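# Rotate reversed plates so A1 sits at the A1 corner

## Task

Three plates sit in nests, and some were put in reversed end for end; rotate just those so that all three rest in their original nests, lying flat within the locators, each with well A1 at the nest corner labelled A1. The plates must stay in place on their own, without the robot holding them. Finish with the gripper open and withdrawn from the plates.

## Robot and tools

Robot: a single arm with four axes: a vertical lift (0.000 to 0.550 m), a shoulder (-2.000 to 2.000 rad), an elbow (-2.800 to 2.800 rad) and a wrist yaw (-12.566 to 12.566 rad). It carries a two-finger gripper that always stays level and can only rotate about the vertical. The controlled point, end_effector_position, is midway between the two rubber pads, 2 to 3 cm back from the fingertips. The fingers point along the gripper's +x axis and close along its y axis. The only camera is cam_wrist (504x504).

Frames: results report positions in the scene frame. Its origin is on the table surface beneath the arm base, +z is up, and +y is to the left for someone facing along +x. Motion commands are instead relative offsets expressed in the gripper's own axes.

Plate geometry: on any labelled plate, well A1 lies at the labelled short end, in the corner farther from the labelled long side. To reverse a plate, put it on the raised nest RG, regrip it from the opposite end, then carry it back.

The five-number row used by both motion tools is dx, dy, dz, rz, opening, each between -1 and 1. dx, dy, dz, rz are an offset, not a pose: a target relative to the gripper's measured pose, in gripper axes, where 1.0 stands for 0.6 m of travel or 180 degrees of turn. rz turns about the gripper z axis, positive from +x toward +y. opening is absolute, not an offset: +1 is fully open (0.140 m) and -1 is commanded closed, which still leaves a 0.066 m gap. Fully closing from fully open takes at least about 0.6 s.

execute_actions(actions): actions is a list of actions; each action is a table of up to 15 rows, every row being one control step of 1/30 s. If a table is shorter than 15 rows, its final row is repeated to fill the 15 steps. Within one action every row is measured from the pose measured when that action began, not from the preceding row; the first action of a call starts from the last pose reported in a result. An empty list simply returns the current state and images. Each step is clipped to at most 70 mm and 16 degrees from the measured pose, so a distant target needs several actions; after an action the arm goes on at most to the last clipped pose.

move(target, speed, blocking): target is one five-number row, an offset from the pose shown in the latest result that contains one. The gripper follows a straight path lasting 0.5 to 10 s (beyond 10 s it stops short) and turns the shorter way. speed is the top path speed in m/s, 0.002 to 0.5, default 0.25; turning is capped at twice that figure in rad/s. The opening is applied when the move starts. The path ignores obstacles, the hand can lag, drift or overshoot the speed (notably with the arm nearly straight), and aiming far beyond a contact or moving fast makes contact harder. With blocking=false you get a result after 0.5 s while the arm keeps going; until a result shows the move ended, further moves and actions are refused, so call wait or stop. The extra move: line reports the ending (done means at rest near the target; others include off_target, moving, held, fault), active limits (paced = sent pose was clipped; held = a check blocked some steps, after which the arm may speed up sharply) and the distance left to the target.

wait(seconds): 0 to 10; lets the simulation run with the last command held, returning early if a running move finishes. stop(): brakes a running move; the arm needs stopping distance and the fingers keep moving. zoom_image(camera, region): camera is cam_wrist, region is [x0, y0, x1, y1] in pixels with (0,0) at top-left, no larger than 504 by 504. finished_scene(scene): ends the current scene, given its number; irreversible, and the result tells whether the goal holds.

Result lines: the state line gives end_effector_position (m) and end_effector_quat_wxyz; printed position may be off, more so at long reach. Joint positions lists lift, shoulder, elbow, wrist yaw, then pad gap in metres. grip_measured is the finger opening on the command scale (readings may carry a constant error near 1 mm). Hand target is the pose the controller currently drives toward. A pose unreachable line means a clearance check altered or blocked the command. MOTOR HOT appears from 85 °C; at 100 °C an OVER-TEMPERATURE FAULT brakes the arm until it cools. Holding loads heats motors, even while you are composing a reply, during which the robot keeps the last command.

Cautions: keep the elbow angle at least 0.4 rad away from 0 or the arm may fold and fault. To grip, command an opening about 0.04 below grip_measured; smaller margins grip more gently, and a fast close can squeeze hard enough to pop open. Pads give roughly 18 N each. Load limits are lift 53.4 N, shoulder 8.01 N m, elbow 4 N m, wrist yaw 1.33 N m, including a held object's weight; hitting one stops the arm for 10 s and drops the rest of the call. Repeating a small offset against something rigid does not push harder, but against something yielding it does. Parts may occasionally be tugged or nudged. Never knock or place anything off the table, and avoid drops, slips, slams and hard pushes.

Each tool is called after "Request:" as name(argument=value, ...) on one line, values as JSON.

## Session

Request:
execute_actions(actions=[])

Scene clock: 0.00 s.
end_effector_position=(+0.4762, +0.0324, +0.1096) grip_measured=+0.99 end_effector_quat_wxyz=(+0.983, +0.000, +0.000, +0.185)
Joint positions: [ 0.105  0.913  0.656 -1.197  0.14 ]
Motor temperatures (°C, as the motors report them): [30 23 24 25]
Hand target: +0.476, +0.032, +0.110; +0.983, +0.000, +0.000, +0.185

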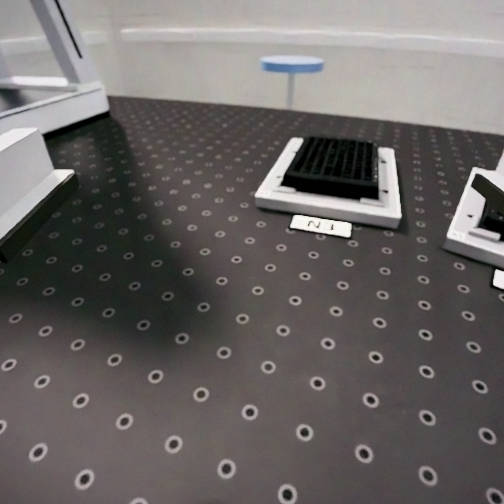

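Request:
zoom_image(camera="cam_wrist", region=[230, 110, 504, 300])

Request:
zoom_image(camera="cam_wrist", region=[0, 0, 250, 280])

Region (230, 110, 504, 300) of cam_wrist's 504x504 image, scaled by 1.839, with more detail than that image has; it fills the top 349 rows of this view, and the rest is white.

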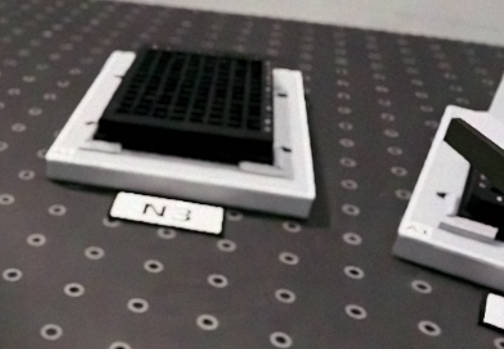

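Region (0, 0, 250, 280) of cam_wrist's 504x504 image, scaled by 1.800, with more detail than that image has; it fills the left 450 columns of this view, and the rest is white.

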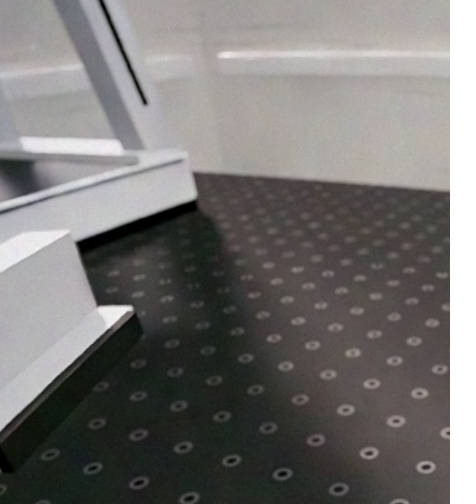

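Request:
move(target=[0, 0, 0.2, -0.15, 1])

Scene clock: 2.47 s.
end_effector_position=(+0.4760, +0.0323, +0.2296) grip_measured=+0.99 end_effector_quat_wxyz=(+0.999, +0.000, +0.000, -0.050)
Joint positions: [ 0.225  1.301  0.641 -2.042  0.14 ]
Motor temperatures (°C, as the motors report them): [30 23 24 25]
Hand target: +0.476, +0.032, +0.230; +0.999, +0.000, +0.000, -0.050
Off the commanded pose: 0.000 m, 0 deg.
move: done

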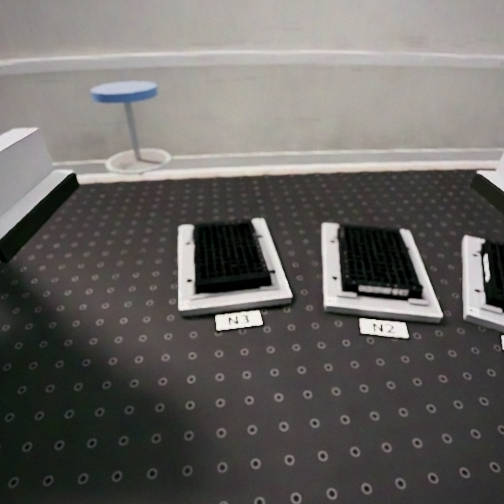

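Request:
move(target=[0, 0, 0.1, -0.2, 1])

Scene clock: 4.87 s.
end_effector_position=(+0.4760, +0.0324, +0.2897) grip_measured=+0.99 end_effector_quat_wxyz=(+0.935, +0.000, +0.000, -0.356)
Joint positions: [ 0.285  1.526  0.918 -3.171  0.14 ]
Motor temperatures (°C, as the motors report them): [30 23 24 25]
Hand target: +0.476, +0.032, +0.290; +0.935, +0.000, +0.000, -0.356
Off the commanded pose: 0.000 m, 0 deg.
move: done

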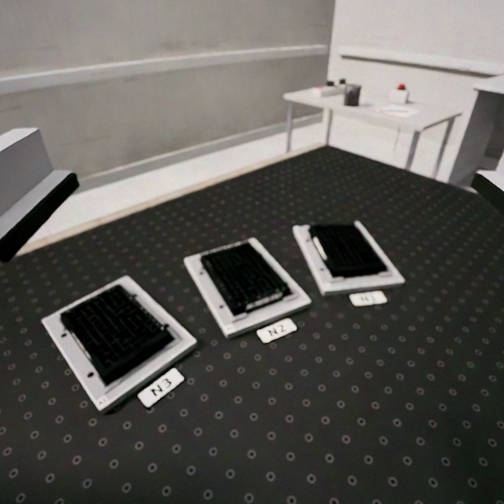

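Request:
zoom_image(camera="cam_wrist", region=[30, 200, 430, 430])

Region (30, 200, 430, 430) of cam_wrist's 504x504 image, scaled by 1.260, with more detail than that image has; it fills the top 290 rows of this view, and the rest is white.

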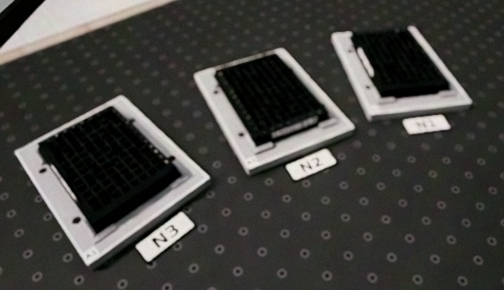

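Request:
move(target=[0, 0, 0, 0.5, 1], speed=0.5)

Scene clock: 8.60 s.
end_effector_position=(+0.4763, +0.0326, +0.2896) grip_measured=+0.99 end_effector_quat_wxyz=(+0.912, +0.000, +0.000, +0.409)
Joint positions: [ 0.285  0.641  0.862 -0.66   0.14 ]
Motor temperatures (°C, as the motors report them): [30 23 24 25]
Hand target: +0.476, +0.033, +0.290; +0.912, +0.000, +0.000, +0.409
Off the commanded pose: 0.000 m, 0 deg.
move: done

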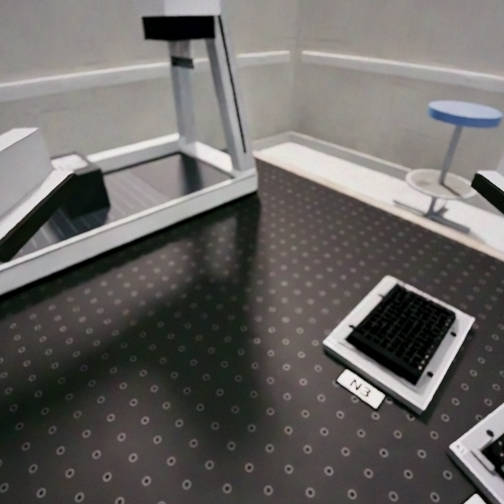

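Request:
move(target=[0, 0, 0, 0.25, 1], speed=0.5)

Scene clock: 9.97 s.
end_effector_position=(+0.4764, +0.0327, +0.2896) grip_measured=+0.99 end_effector_quat_wxyz=(+0.686, +0.000, +0.000, +0.727)
Joint positions: [ 0.285  0.465  1.356 -0.191  0.14 ]
Motor temperatures (°C, as the motors report them): [30 23 24 25]
Hand target: +0.476, +0.033, +0.290; +0.686, +0.000, +0.000, +0.727
Off the commanded pose: 0.000 m, 0 deg.
move: done

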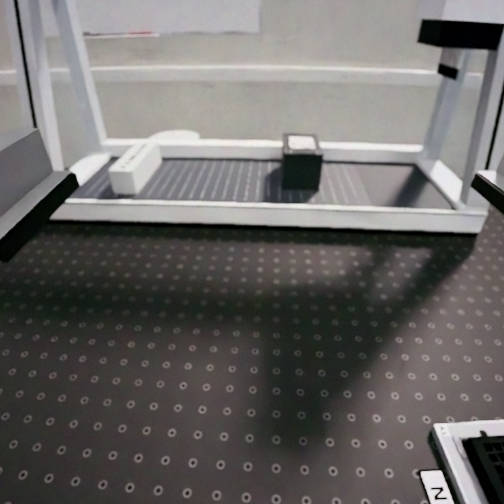

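Request:
move(target=[0, 0, 0, 0.3, 1], speed=0.5)

Scene clock: 11.47 s.
end_effector_position=(+0.4764, +0.0329, +0.2896) grip_measured=+0.99 end_effector_quat_wxyz=(+0.281, +0.000, +0.000, +0.960)
Joint positions: [0.285 0.471 1.886 0.215 0.14 ]
Motor temperatures (°C, as the motors report them): [30 23 24 25]
Hand target: +0.476, +0.033, +0.290; +0.281, +0.000, +0.000, +0.960
Off the commanded pose: 0.000 m, 0 deg.
move: done

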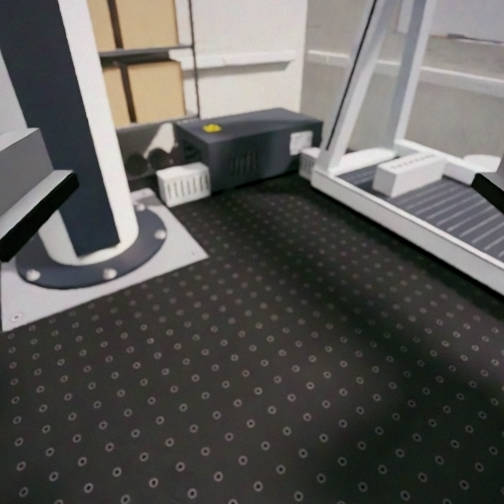

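Request:
move(target=[0, 0, 0, 0.4, 1], speed=0.5)

Scene clock: 13.23 s.
end_effector_position=(+0.4762, +0.0330, +0.2896) grip_measured=+0.99 end_effector_quat_wxyz=(-0.337, +0.000, +0.000, +0.942)
Joint positions: [0.285 0.844 1.924 1.06  0.14 ]
Motor temperatures (°C, as the motors report them): [30 23 24 25]
Hand target: +0.476, +0.033, +0.290; -0.337, +0.000, +0.000, +0.942
Off the commanded pose: 0.000 m, 0 deg.
move: done

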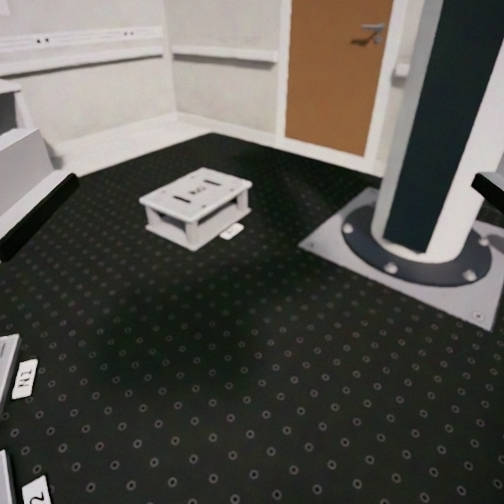

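Request:
move(target=[0.5025, 0.4135, -0.1, -0.2186, 1], speed=0.4)

Scene clock: 16.70 s.
end_effector_position=(+0.4010, -0.3501, +0.2297) grip_measured=+0.99 end_effector_quat_wxyz=(-0.000, +0.000, +0.000, +1.000)
Joint positions: [ 0.225 -0.552  2.683  1.01   0.14 ]
Motor temperatures (°C, as the motors report them): [30 23 24 25]
Hand target: +0.401, -0.350, +0.230; -0.000, +0.000, +0.000, +1.000
Off the commanded pose: 0.001 m, 0 deg.
move: done; limits=paced

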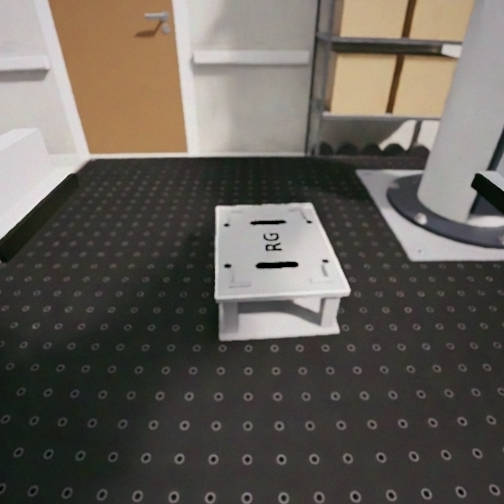

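Request:
zoom_image(camera="cam_wrist", region=[100, 330, 400, 504])

Request:
zoom_image(camera="cam_wrist", region=[170, 180, 390, 360])

Region (100, 330, 400, 504) of cam_wrist's 504x504 image, scaled by 1.680, with more detail than that image has; it fills the top 292 rows of this view, and the rest is white.

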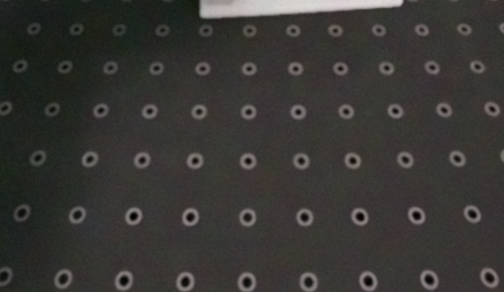

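Region (170, 180, 390, 360) of cam_wrist's 504x504 image, scaled by 2.291, with more detail than that image has; it fills the top 412 rows of this view, and the rest is white.

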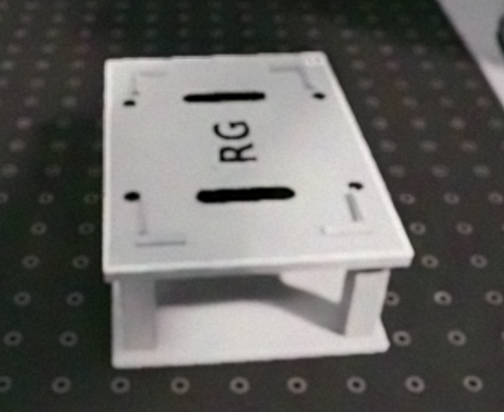

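Request:
move(target=[-0.198, -0.642, -0.05, 0.96, 1], speed=0.5)

Scene clock: 26.23 s.
end_effector_position=(+0.5191, +0.0348, +0.1997) grip_measured=+0.99 end_effector_quat_wxyz=(+0.998, -0.000, -0.000, -0.063)
Joint positions: [0.195 1.234 0.825 4.098 0.14 ]
Motor temperatures (°C, as the motors report them): [30 23 24 25]
Hand target: +0.519, +0.035, +0.200; +0.998, -0.000, -0.000, -0.063
Off the commanded pose: 0.001 m, 0 deg.
move: done

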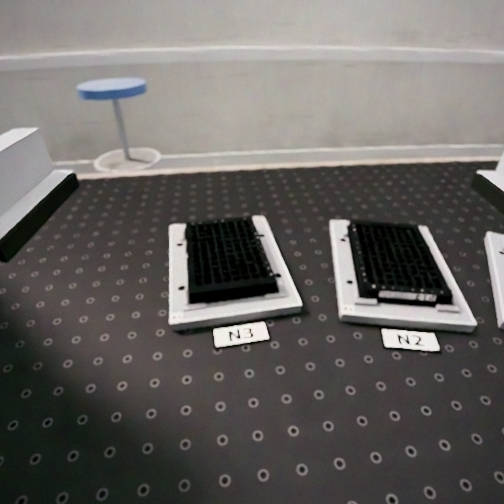

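Request:
zoom_image(camera="cam_wrist", region=[150, 200, 504, 360])

Region (150, 200, 504, 360) of cam_wrist's 504x504 image, scaled by 1.424, with more detail than that image has; it fills the top 228 rows of this view, and the rest is white.

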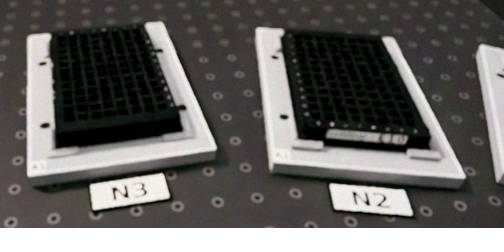

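Request:
move(target=[0.1, 0.005, -0.17, 0.057, 1], speed=0.3)

Scene clock: 28.20 s.
end_effector_position=(+0.5790, +0.0304, +0.0977) grip_measured=+0.99 end_effector_quat_wxyz=(+1.000, -0.000, -0.000, +0.027)
Joint positions: [0.093 0.996 1.06  4.28  0.14 ]
Motor temperatures (°C, as the motors report them): [30 23 24 25]
Hand target: +0.579, +0.030, +0.098; +1.000, -0.000, -0.000, +0.027
Off the commanded pose: 0.000 m, 0 deg.
move: done

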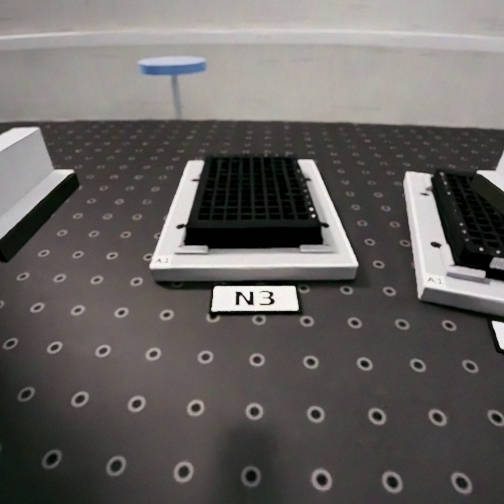

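Request:
zoom_image(camera="cam_wrist", region=[130, 140, 380, 320])

Region (130, 140, 380, 320) of cam_wrist's 504x504 image, scaled by 2.016, with more detail than that image has; it fills the top 363 rows of this view, and the rest is white.

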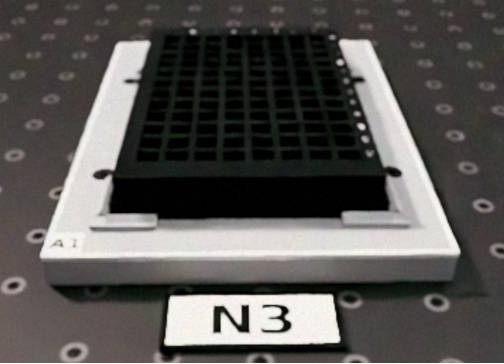

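Request:
move(target=[0.03, 0.008, -0.1, 0, 1], speed=0.15)

Scene clock: 29.60 s.
end_effector_position=(+0.5968, +0.0363, +0.0376) grip_measured=+0.99 end_effector_quat_wxyz=(+1.000, -0.000, -0.000, +0.027)
Joint positions: [0.033 0.981 1.144 4.212 0.14 ]
Motor temperatures (°C, as the motors report them): [30 23 24 25]
Hand target: +0.597, +0.036, +0.038; +1.000, -0.000, -0.000, +0.027
Off the commanded pose: 0.000 m, 0 deg.
move: done

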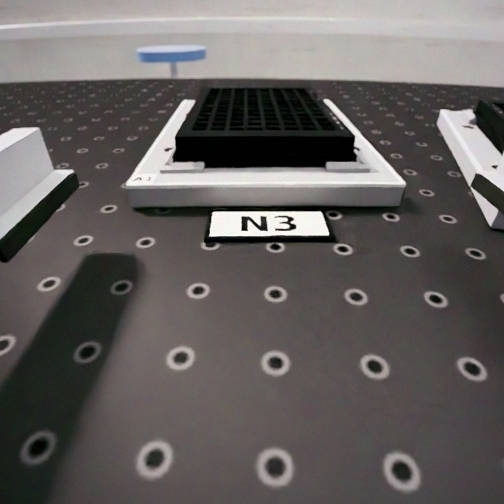

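Request:
move(target=[0.19, 0, 0.02, -0.005, 0.1], speed=0.2)

Scene clock: 32.17 s.
end_effector_position=(+0.7107, +0.0426, +0.0496) grip_measured=+0.10 end_effector_quat_wxyz=(+1.000, -0.000, -0.000, +0.019)
Joint positions: [0.045 0.732 1.735 3.855 0.107]
Motor temperatures (°C, as the motors report them): [30 23 24 25]
Hand target: +0.711, +0.043, +0.050; +1.000, -0.000, -0.000, +0.019
Off the commanded pose: 0.000 m, 0 deg.
move: done

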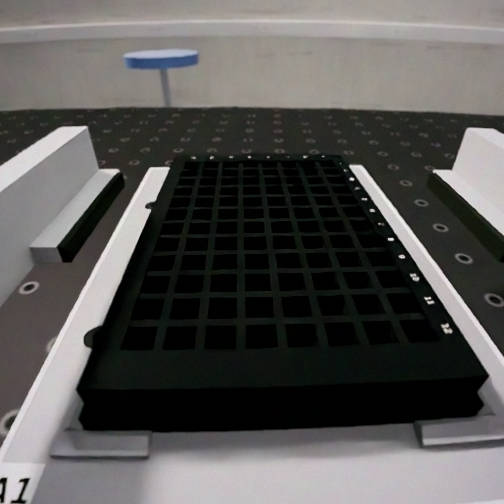

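Request:
move(target=[0, 0.003, -0.04, 0, 0.1], speed=0.03)

Scene clock: 33.40 s.
end_effector_position=(+0.7106, +0.0442, +0.0268) grip_measured=+0.10 end_effector_quat_wxyz=(+1.000, -0.000, -0.000, +0.019)
Joint positions: [0.022 0.736 1.736 3.85  0.107]
Motor temperatures (°C, as the motors report them): [30 23 24 25]
Hand target: +0.711, +0.044, +0.026; +1.000, -0.000, -0.000, +0.019
Off the commanded pose: 0.001 m, 0 deg.
move: done

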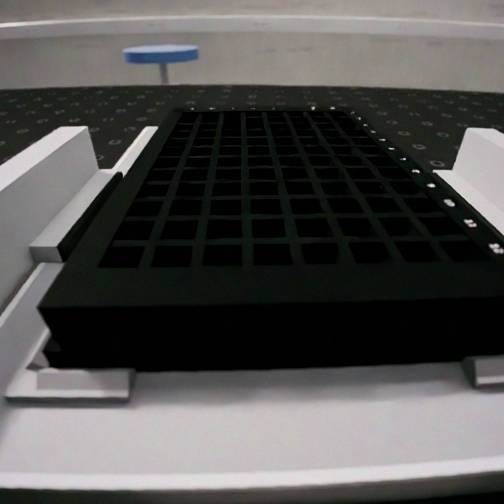

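Request:
move(target=[0, 0, -0.008, 0, 0.1], speed=0.01)

Scene clock: 44.90 s.
end_effector_position=(+0.7105, +0.0442, +0.0270) grip_measured=+0.10 end_effector_quat_wxyz=(+1.000, -0.000, -0.000, +0.019)
Joint positions: [0.022 0.736 1.735 3.851 0.107]
Motor temperatures (°C, as the motors report them): [29 23 24 25]
Hand target: +0.711, +0.044, +0.027; +1.000, -0.000, -0.000, +0.019
Off the commanded pose: 0.005 m, 0 deg.
TORQUE FAULT: the external load on joint 1 (lift) reached its load limit, and the arm stopped for 10 seconds. That time counts as 20 of the actions that you can send in this scene. The arm's remaining commands of this call were not run. The arm holds where it stopped, with its grip as last carried out, and accepts commands again: back off and push less far. The arm stops again, at the same cost, whenever a joint's load reaches its limit.
move: fault

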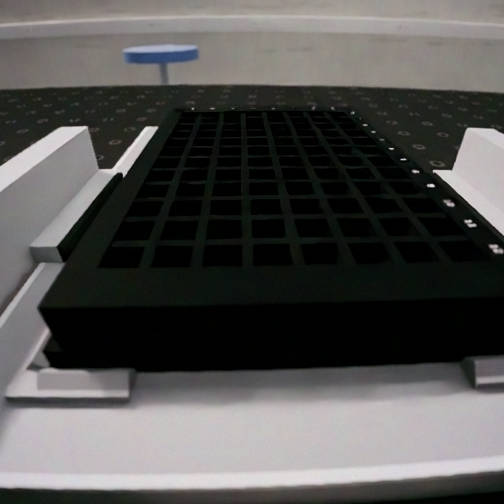

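Request:
zoom_image(camera="cam_wrist", region=[0, 110, 200, 420])

Region (0, 110, 200, 420) of cam_wrist's 504x504 image, scaled by 1.626, with more detail than that image has; it fills the left 325 columns of this view, and the rest is white.

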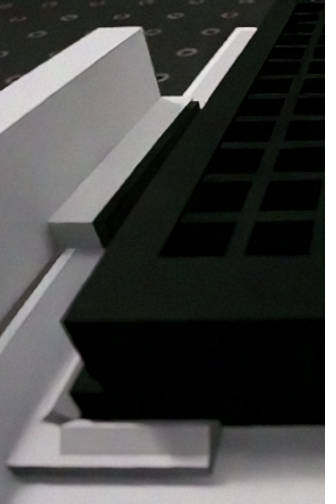

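Request:
move(target=[0.02, 0, 0.011, 0, -0.3], speed=0.03)

Scene clock: 47.97 s.
end_effector_position=(+0.7225, +0.0447, +0.0336) grip_measured=-0.30 end_effector_quat_wxyz=(+1.000, -0.000, -0.000, +0.019)
Joint positions: [0.029 0.702 1.809 3.811 0.092]
Motor temperatures (°C, as the motors report them): [29 23 24 25]
Hand target: +0.723, +0.045, +0.034; +1.000, -0.000, -0.000, +0.019
Off the commanded pose: 0.000 m, 0 deg.
move: done

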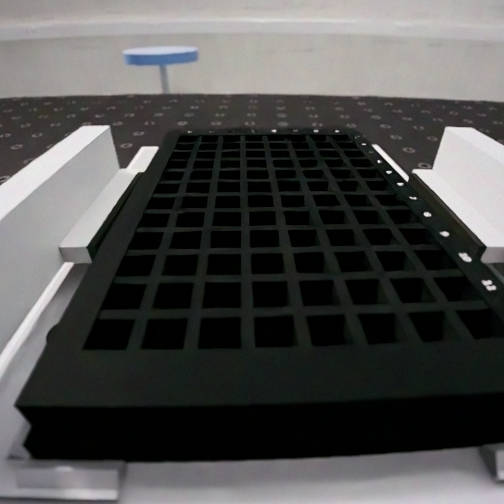

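Request:
execute_actions(actions=[[[0,0,0,0,-0.4]],[[0,0,0,0,-0.44]]])

Scene clock: 49.23 s.
end_effector_position=(+0.7225, +0.0447, +0.0336) grip_measured=-0.44 end_effector_quat_wxyz=(+1.000, -0.000, -0.000, +0.019)
Joint positions: [0.029 0.702 1.809 3.811 0.087]
Motor temperatures (°C, as the motors report them): [29 23 24 25]
Hand target: +0.723, +0.045, +0.034; +1.000, -0.000, -0.000, +0.019
Off the commanded pose: 0.000 m, 0 deg.

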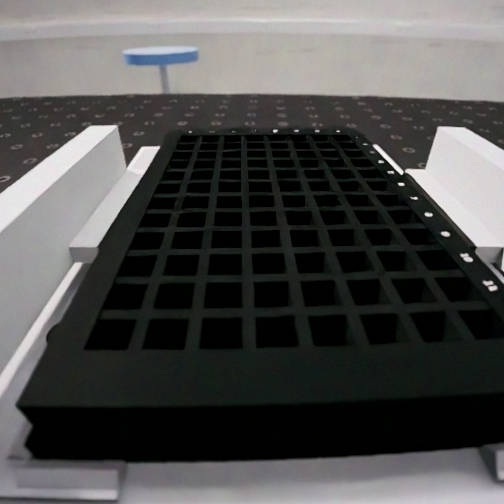

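Request:
execute_actions(actions=[[[0,-0.002,0,0,-0.47]],[[0,0,0,0,-0.53]]])

Scene clock: 50.37 s.
end_effector_position=(+0.7227, +0.0458, +0.0336) grip_measured=-0.53 end_effector_quat_wxyz=(+1.000, -0.000, -0.000, +0.024)
Joint positions: [0.029 0.701 1.811 3.819 0.083]
Motor temperatures (°C, as the motors report them): [29 23 24 25]
Hand target: +0.723, +0.045, +0.034; +1.000, -0.000, -0.000, +0.022
Off the commanded pose: 0.001 m, 0 deg.

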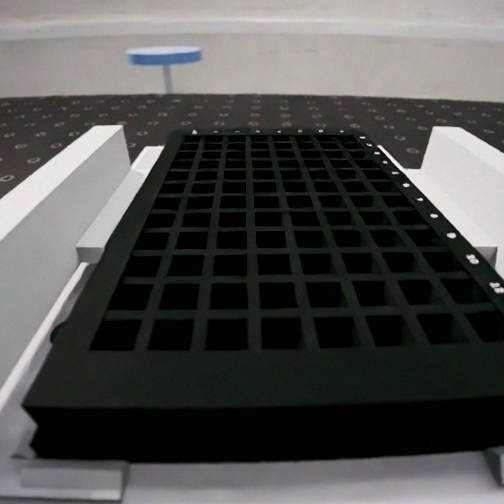

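Request:
execute_actions(actions=[[[0,0,0,0,-0.58]]])

Scene clock: 51.13 s.
end_effector_position=(+0.7228, +0.0463, +0.0336) grip_measured=-0.56 end_effector_quat_wxyz=(+1.000, -0.000, -0.000, +0.024)
Joint positions: [0.029 0.701 1.811 3.82  0.082]
Motor temperatures (°C, as the motors report them): [29 23 24 25]
Hand target: +0.723, +0.046, +0.034; +1.000, -0.000, -0.000, +0.024
Off the commanded pose: 0.001 m, 0 deg.

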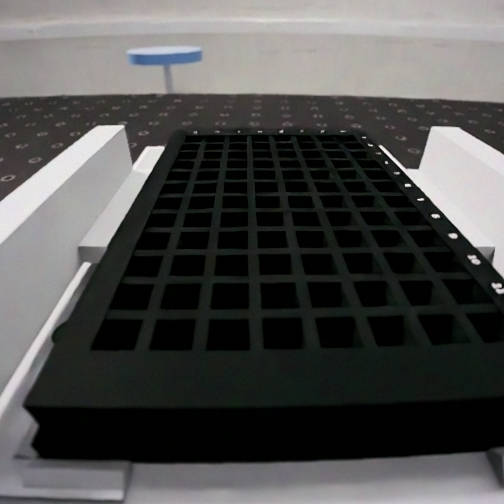

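Request:
execute_actions(actions=[[[0,0,0,0,-0.61]]])

Scene clock: 51.73 s.
end_effector_position=(+0.7228, +0.0464, +0.0336) grip_measured=-0.57 end_effector_quat_wxyz=(+1.000, -0.000, -0.000, +0.025)
Joint positions: [0.029 0.702 1.811 3.82  0.082]
Motor temperatures (°C, as the motors report them): [29 23 24 25]
Hand target: +0.723, +0.046, +0.034; +1.000, -0.000, -0.000, +0.024
Off the commanded pose: 0.000 m, 0 deg.

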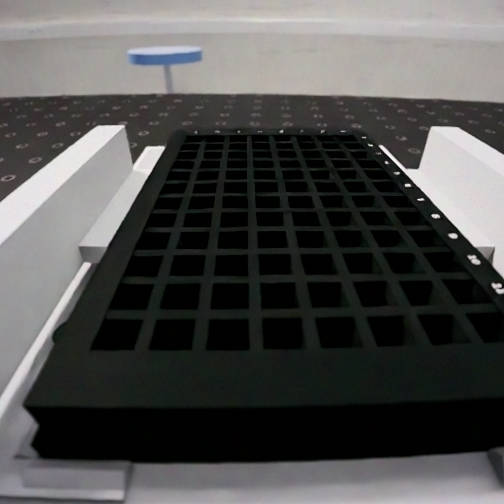

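Request:
move(target=[0, 0, 0.14, 0, -0.61], speed=0.15)

Scene clock: 52.73 s.
end_effector_position=(+0.7228, +0.0464, +0.1177) grip_measured=-0.57 end_effector_quat_wxyz=(+1.000, -0.000, -0.000, +0.025)
Joint positions: [0.113 0.702 1.811 3.82  0.082]
Motor temperatures (°C, as the motors report them): [29 23 24 25]
Hand target: +0.723, +0.046, +0.118; +1.000, -0.000, -0.000, +0.025
Off the commanded pose: 0.000 m, 0 deg.
move: done

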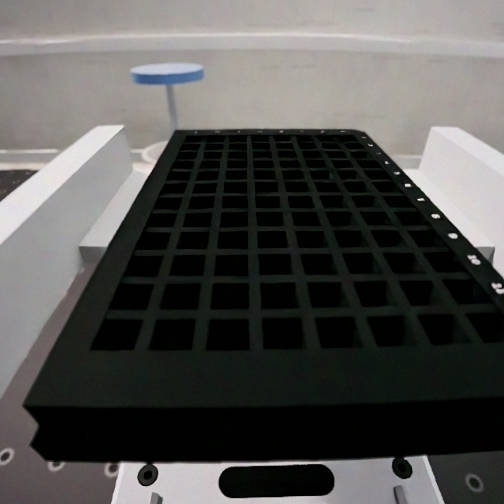

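Request:
move(target=[-0.9285, -0.5867, -0.035, 0.0064, -0.61], speed=0.35)

Scene clock: 56.93 s.
end_effector_position=(+0.1844, -0.3331, +0.0967) grip_measured=-0.57 end_effector_quat_wxyz=(+0.999, -0.000, -0.000, +0.035)
Joint positions: [ 0.092 -1.221  1.56   6.013  0.082]
Motor temperatures (°C, as the motors report them): [29 23 24 25]
Hand target: +0.184, -0.333, +0.097; +0.999, -0.000, -0.000, +0.035
Off the commanded pose: 0.001 m, 0 deg.
move: done; limits=paced

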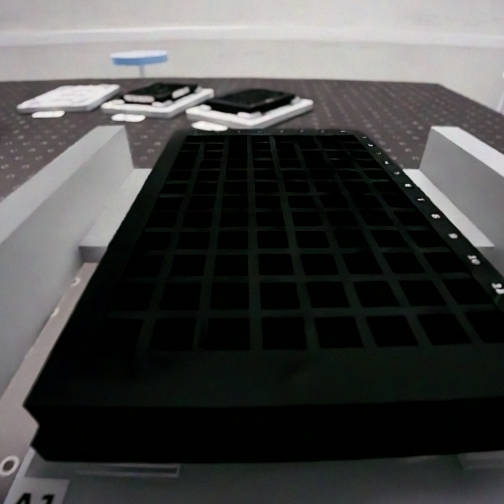

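Request:
move(target=[0, 0, -0.03, 0, -0.61], speed=0.05)

Scene clock: 67.60 s.
end_effector_position=(+0.1844, -0.3331, +0.0825) grip_measured=-0.57 end_effector_quat_wxyz=(+0.999, -0.000, -0.000, +0.035)
Joint positions: [ 0.077 -1.221  1.56   6.014  0.082]
Motor temperatures (°C, as the motors report them): [29 23 24 25]
Hand target: +0.184, -0.333, +0.081; +0.999, -0.000, -0.000, +0.035
Off the commanded pose: 0.004 m, 0 deg.
TORQUE FAULT: the external load on joint 1 (lift) reached its load limit, and the arm stopped for 10 seconds. That time counts as 20 of the actions that you can send in this scene. The arm's remaining commands of this call were not run. The arm holds where it stopped, with its grip as last carried out, and accepts commands again: back off and push less far. The arm stops again, at the same cost, whenever a joint's load reaches its limit.
move: fault

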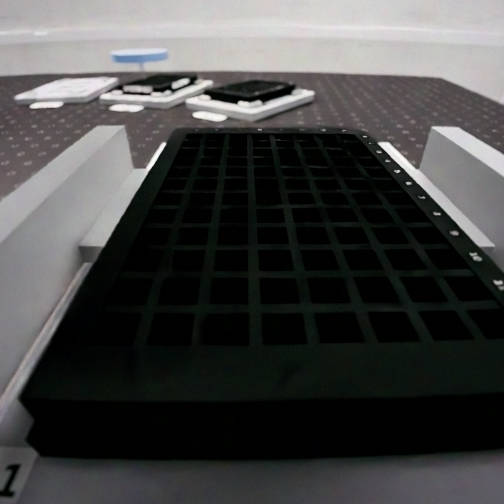

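Request:
move(target=[0, 0, 0.015, 0, -0.61], speed=0.03)

Request:
zoom_image(camera="cam_wrist", region=[0, 380, 504, 504])

Scene clock: 68.60 s.
end_effector_position=(+0.1844, -0.3331, +0.0915) grip_measured=-0.57 end_effector_quat_wxyz=(+0.999, -0.000, -0.000, +0.035)
Joint positions: [ 0.086 -1.221  1.56   6.015  0.082]
Motor temperatures (°C, as the motors report them): [29 23 24 25]
Hand target: +0.184, -0.333, +0.091; +0.999, -0.000, -0.000, +0.035
Off the commanded pose: 0.000 m, 0 deg.
move: done

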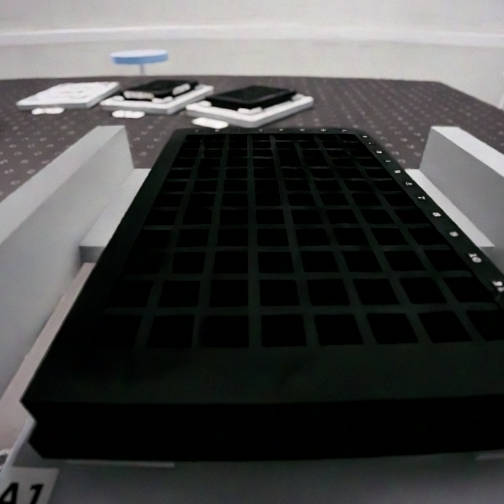

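Region (0, 380, 504, 504) of cam_wrist's 504x504 image, scaled by 1.000; it fills the top 124 rows of this view, and the rest is white.

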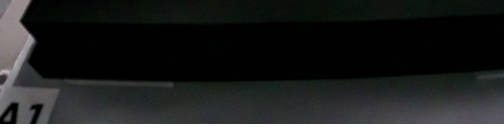

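Request:
move(target=[0.0167, -0.004, 0.0, 0, -0.61], speed=0.03)

Request:
zoom_image(camera="cam_wrist", region=[0, 380, 504, 504])

Scene clock: 69.97 s.
end_effector_position=(+0.1946, -0.3347, +0.0915) grip_measured=-0.57 end_effector_quat_wxyz=(+0.999, -0.000, -0.000, +0.036)
Joint positions: [ 0.086 -1.189  1.55   5.993  0.082]
Motor temperatures (°C, as the motors report them): [29 23 24 25]
Hand target: +0.195, -0.335, +0.091; +0.999, -0.000, -0.000, +0.035
Off the commanded pose: 0.000 m, 0 deg.
move: done

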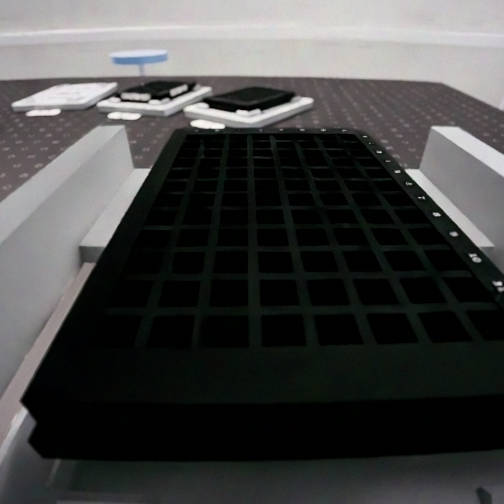

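Region (0, 380, 504, 504) of cam_wrist's 504x504 image, scaled by 1.000; it fills the top 124 rows of this view, and the rest is white.

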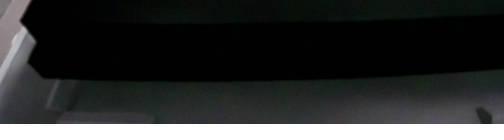

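Request:
move(target=[0, 0, -0.011, 0, -0.61], speed=0.02)

Request:
zoom_image(camera="cam_wrist", region=[0, 380, 504, 504])

Scene clock: 77.10 s.
end_effector_position=(+0.1946, -0.3347, +0.0849) grip_measured=-0.57 end_effector_quat_wxyz=(+0.999, -0.000, -0.000, +0.036)
Joint positions: [ 0.08  -1.189  1.55   5.993  0.082]
Motor temperatures (°C, as the motors report them): [29 23 24 25]
Hand target: +0.195, -0.335, +0.085; +0.999, -0.000, -0.000, +0.036
Off the commanded pose: 0.000 m, 0 deg.
move: done

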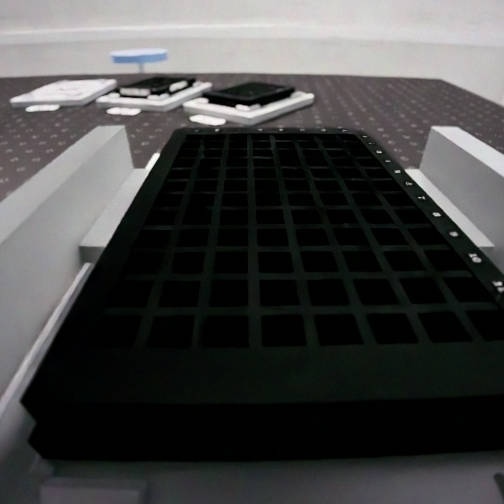

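Region (0, 380, 504, 504) of cam_wrist's 504x504 image, scaled by 1.000; it fills the top 124 rows of this view, and the rest is white.

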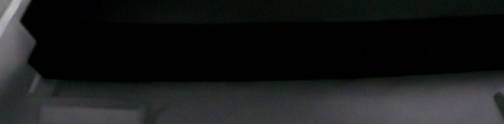

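Request:
move(target=[-0.001, -0.002, -0.005, 0, -0.61], speed=0.01)

Request:
zoom_image(camera="cam_wrist", region=[0, 380, 504, 504])

Scene clock: 78.40 s.
end_effector_position=(+0.1939, -0.3363, +0.0821) grip_measured=-0.57 end_effector_quat_wxyz=(+0.999, -0.000, -0.000, +0.034)
Joint positions: [ 0.077 -1.192  1.558  5.987  0.082]
Motor temperatures (°C, as the motors report them): [29 23 24 25]
Hand target: +0.194, -0.336, +0.082; +0.999, -0.000, -0.000, +0.036
Off the commanded pose: 0.000 m, 0 deg.
move: done

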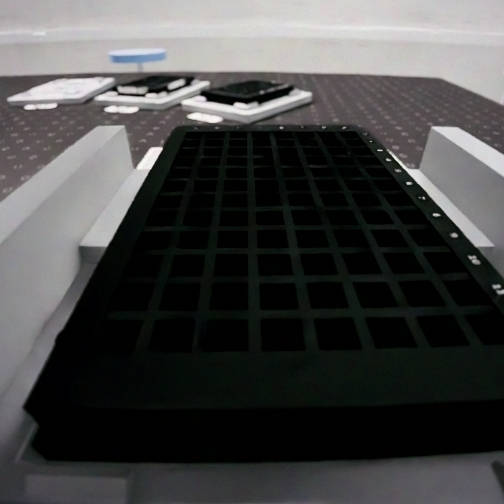

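Region (0, 380, 504, 504) of cam_wrist's 504x504 image, scaled by 1.000; it fills the top 124 rows of this view, and the rest is white.

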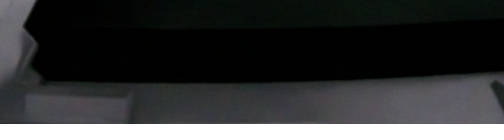

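Request:
execute_actions(actions=[[[0,0,0.004,0,-0.61]],[[-0.0035,0,0,0,-0.61]],[[0,0,-0.004,0,-0.61]]])

Request:
zoom_image(camera="cam_wrist", region=[0, 380, 504, 504])

Scene clock: 80.33 s.
end_effector_position=(+0.1918, -0.3369, +0.0823) grip_measured=-0.57 end_effector_quat_wxyz=(+0.999, -0.000, -0.000, +0.033)
Joint positions: [ 0.077 -1.2    1.562  5.986  0.082]
Motor temperatures (°C, as the motors report them): [29 23 24 25]
Hand target: +0.192, -0.337, +0.082; +0.999, -0.000, -0.000, +0.034
Off the commanded pose: 0.000 m, 0 deg.

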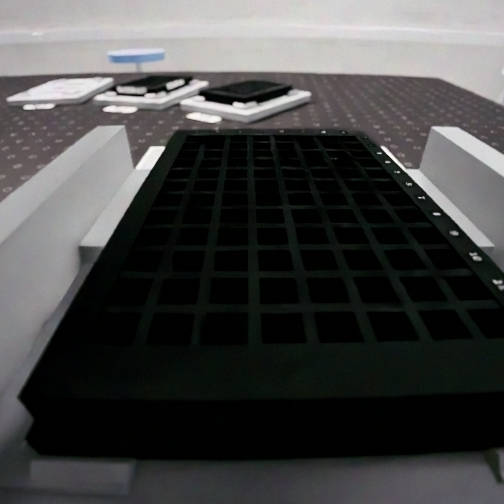

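Region (0, 380, 504, 504) of cam_wrist's 504x504 image, scaled by 1.000; it fills the top 124 rows of this view, and the rest is white.

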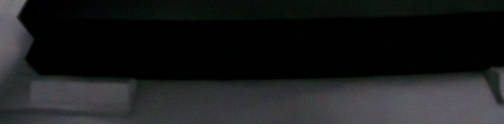

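Request:
execute_actions(actions=[[[0,0,0.004,0,-0.61]],[[0.002,0,0,0,-0.61]],[[0,0,-0.004,0,-0.61]]])

Request:
zoom_image(camera="cam_wrist", region=[0, 380, 504, 504])

Scene clock: 82.37 s.
end_effector_position=(+0.1931, -0.3369, +0.0823) grip_measured=-0.57 end_effector_quat_wxyz=(+0.999, -0.000, -0.000, +0.032)
Joint positions: [ 0.077 -1.195  1.559  5.984  0.082]
Motor temperatures (°C, as the motors report them): [29 23 24 25]
Hand target: +0.193, -0.337, +0.082; +0.999, -0.000, -0.000, +0.033
Off the commanded pose: 0.000 m, 0 deg.

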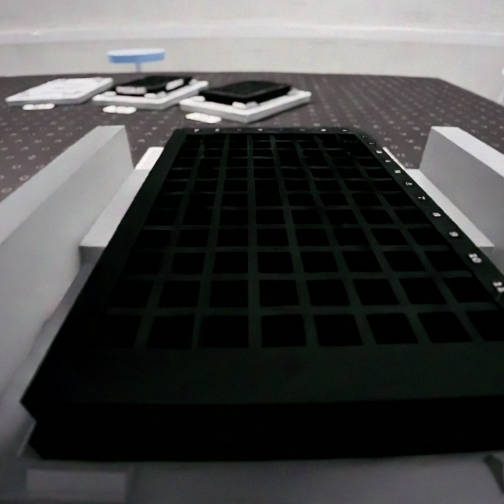

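Region (0, 380, 504, 504) of cam_wrist's 504x504 image, scaled by 1.000; it fills the top 124 rows of this view, and the rest is white.

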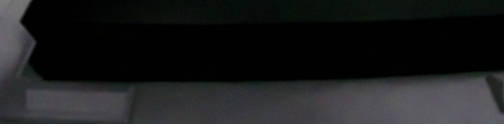

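Request:
zoom_image(camera="cam_wrist", region=[100, 110, 460, 260])

Region (100, 110, 460, 260) of cam_wrist's 504x504 image, scaled by 1.400, with more detail than that image has; it fills the top 210 rows of this view, and the rest is white.

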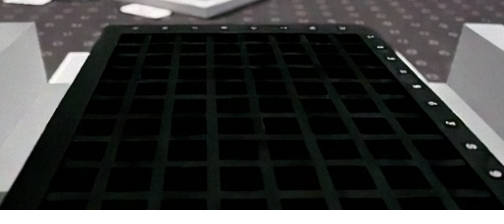

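Request:
execute_actions(actions=[[[0,0,-0.003,0.002,-0.61]]])

Scene clock: 83.10 s.
end_effector_position=(+0.1930, -0.3371, +0.0809) grip_measured=-0.57 end_effector_quat_wxyz=(+0.999, -0.000, -0.000, +0.034)
Joint positions: [ 0.076 -1.197  1.563  5.985  0.082]
Motor temperatures (°C, as the motors report them): [29 23 24 25]
Hand target: +0.193, -0.337, +0.080; +0.999, -0.000, -0.000, +0.035
Off the commanded pose: 0.000 m, 0 deg.

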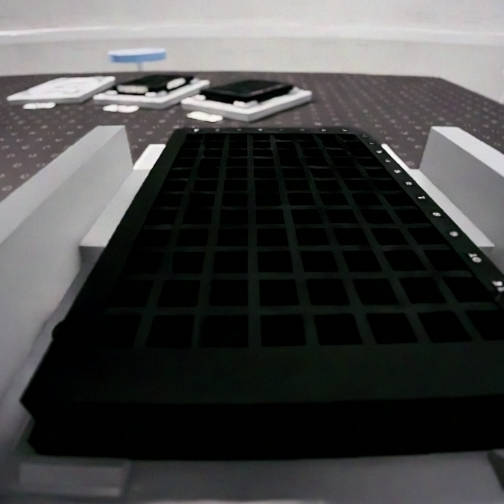

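Request:
execute_actions(actions=[[[0,0,0.001,0,-0.5]],[[0,0,0.001,0,-0.3]]])

Scene clock: 84.30 s.
end_effector_position=(+0.1930, -0.3371, +0.0822) grip_measured=-0.30 end_effector_quat_wxyz=(+0.999, -0.000, -0.000, +0.034)
Joint positions: [ 0.077 -1.197  1.563  5.985  0.092]
Motor temperatures (°C, as the motors report them): [29 23 24 25]
Hand target: +0.193, -0.337, +0.082; +0.999, -0.000, -0.000, +0.034
Off the commanded pose: 0.000 m, 0 deg.

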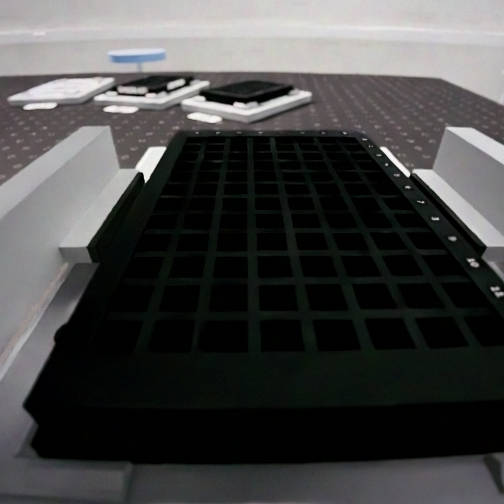

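Request:
move(target=[0, 0, 0.035, 0, 1], speed=0.1)

Request:
move(target=[0, 0, 0, 0.995, 1], speed=0.5)

Scene clock: 86.43 s.
end_effector_position=(+0.1930, -0.3371, +0.1032) grip_measured=+0.99 end_effector_quat_wxyz=(+0.999, -0.000, -0.000, +0.034)
Joint positions: [ 0.098 -1.197  1.563  5.985  0.14 ]
Motor temperatures (°C, as the motors report them): [29 23 24 25]
Hand target: +0.193, -0.337, +0.103; +0.999, -0.000, -0.000, +0.034
Off the commanded pose: 0.000 m, 0 deg.
move: done

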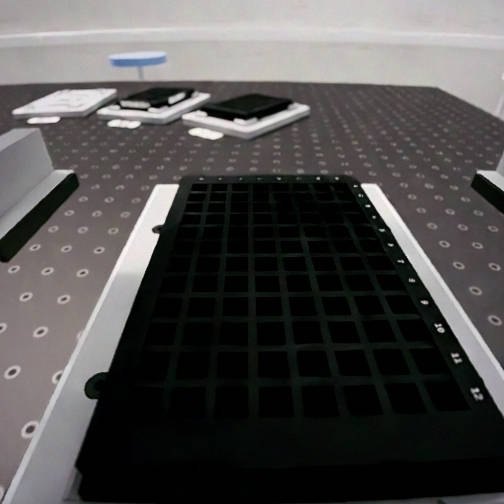

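Scene clock: 89.97 s.
end_effector_position=(+0.1929, -0.3367, +0.1032) grip_measured=+0.99 end_effector_quat_wxyz=(-0.026, -0.000, -0.000, +1.000)
Joint positions: [ 0.098 -0.407  1.551  8.333  0.14 ]
Motor temperatures (°C, as the motors report them): [29 23 24 25]
Hand target: +0.193, -0.337, +0.103; -0.026, -0.000, -0.000, +1.000
Off the commanded pose: 0.000 m, 0 deg.
move: done

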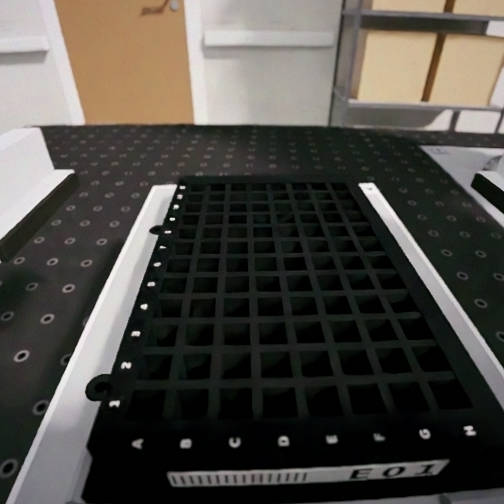

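Request:
move(target=[0, 0, -0.0347, 0.005, -0.2], speed=0.06)

Request:
execute_actions(actions=[[[0,0,0,0,-0.5]],[[0,0,0,0,-0.61]]])

Scene clock: 91.03 s.
end_effector_position=(+0.1929, -0.3367, +0.0823) grip_measured=-0.20 end_effector_quat_wxyz=(-0.034, -0.000, -0.000, +0.999)
Joint positions: [ 0.077 -0.4    1.54   8.353  0.096]
Motor temperatures (°C, as the motors report them): [29 23 24 25]
Hand target: +0.193, -0.337, +0.082; -0.034, -0.000, -0.000, +0.999
Off the commanded pose: 0.000 m, 0 deg.
move: done

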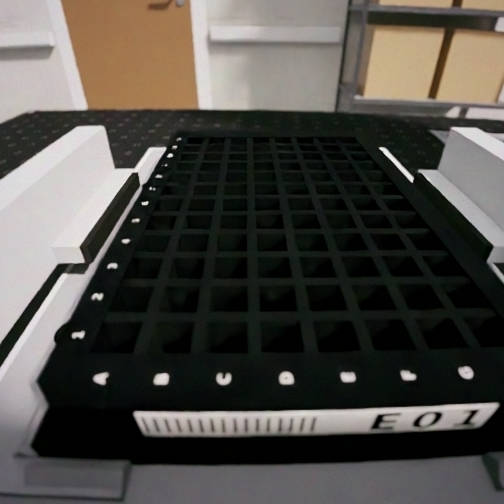

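Scene clock: 92.03 s.
end_effector_position=(+0.1929, -0.3367, +0.0823) grip_measured=-0.57 end_effector_quat_wxyz=(-0.034, -0.000, -0.000, +0.999)
Joint positions: [ 0.077 -0.4    1.54   8.353  0.082]
Motor temperatures (°C, as the motors report them): [29 23 24 25]
Hand target: +0.193, -0.337, +0.082; -0.034, -0.000, -0.000, +0.999
Off the commanded pose: 0.000 m, 0 deg.

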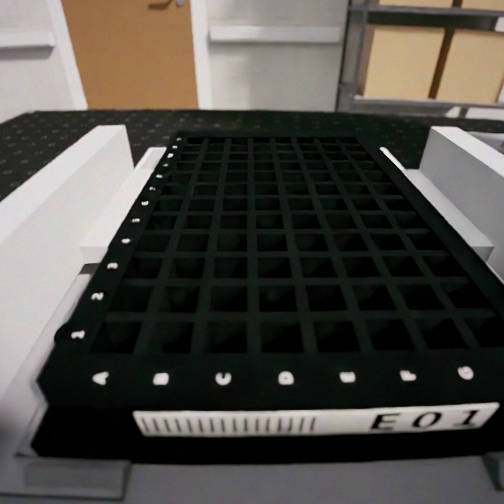

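Request:
move(target=[0, 0, 0.03, 0, -0.61], speed=0.08)

Request:
move(target=[-0.9246, -0.5770, -0.07, -0.995, -0.61], speed=0.4)

Scene clock: 93.97 s.
end_effector_position=(+0.1929, -0.3367, +0.1003) grip_measured=-0.57 end_effector_quat_wxyz=(-0.034, -0.000, -0.000, +0.999)
Joint positions: [ 0.095 -0.4    1.54   8.353  0.082]
Motor temperatures (°C, as the motors report them): [29 23 24 25]
Hand target: +0.193, -0.337, +0.100; -0.034, -0.000, -0.000, +0.999
Off the commanded pose: 0.000 m, 0 deg.
move: done

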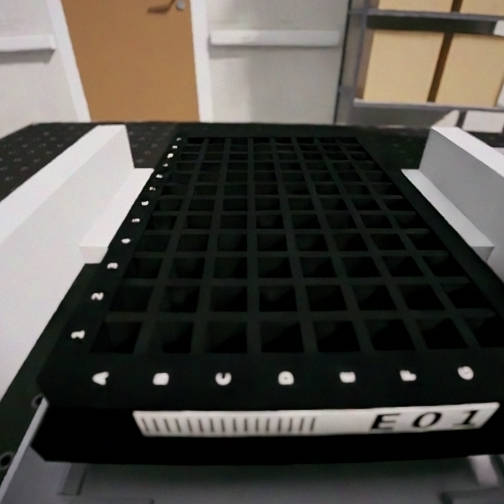

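Scene clock: 98.30 s.
end_effector_position=(+0.7223, +0.0467, +0.0584) grip_measured=-0.57 end_effector_quat_wxyz=(+0.999, -0.000, -0.000, +0.042)
Joint positions: [0.053 0.692 1.808 3.868 0.082]
Motor temperatures (°C, as the motors report them): [29 23 24 25]
Hand target: +0.722, +0.047, +0.058; +0.999, -0.000, -0.000, +0.042
Off the commanded pose: 0.001 m, 0 deg.
move: done

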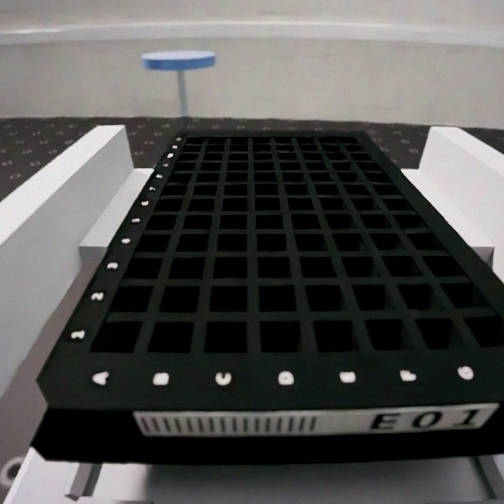

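Request:
move(target=[0.001, 0, -0.027, -0.0108, -0.61], speed=0.04)

Request:
zoom_image(camera="cam_wrist", region=[0, 380, 504, 504])

Scene clock: 99.27 s.
end_effector_position=(+0.7229, +0.0467, +0.0421) grip_measured=-0.57 end_effector_quat_wxyz=(+1.000, -0.000, -0.000, +0.025)
Joint positions: [0.037 0.701 1.812 3.82  0.082]
Motor temperatures (°C, as the motors report them): [29 23 24 25]
Hand target: +0.723, +0.047, +0.042; +1.000, -0.000, -0.000, +0.025
Off the commanded pose: 0.000 m, 0 deg.
move: done

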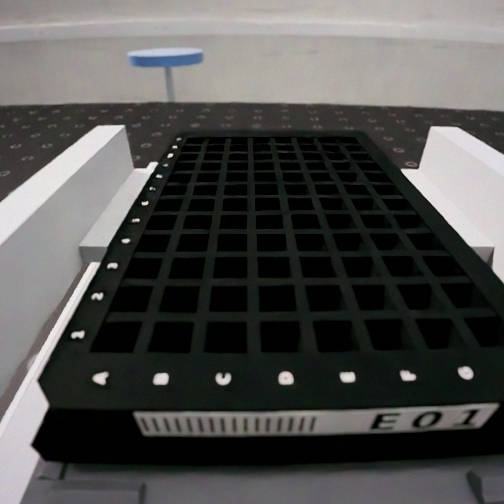

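Region (0, 380, 504, 504) of cam_wrist's 504x504 image, scaled by 1.000; it fills the top 124 rows of this view, and the rest is white.

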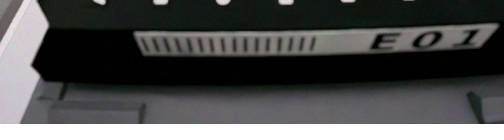

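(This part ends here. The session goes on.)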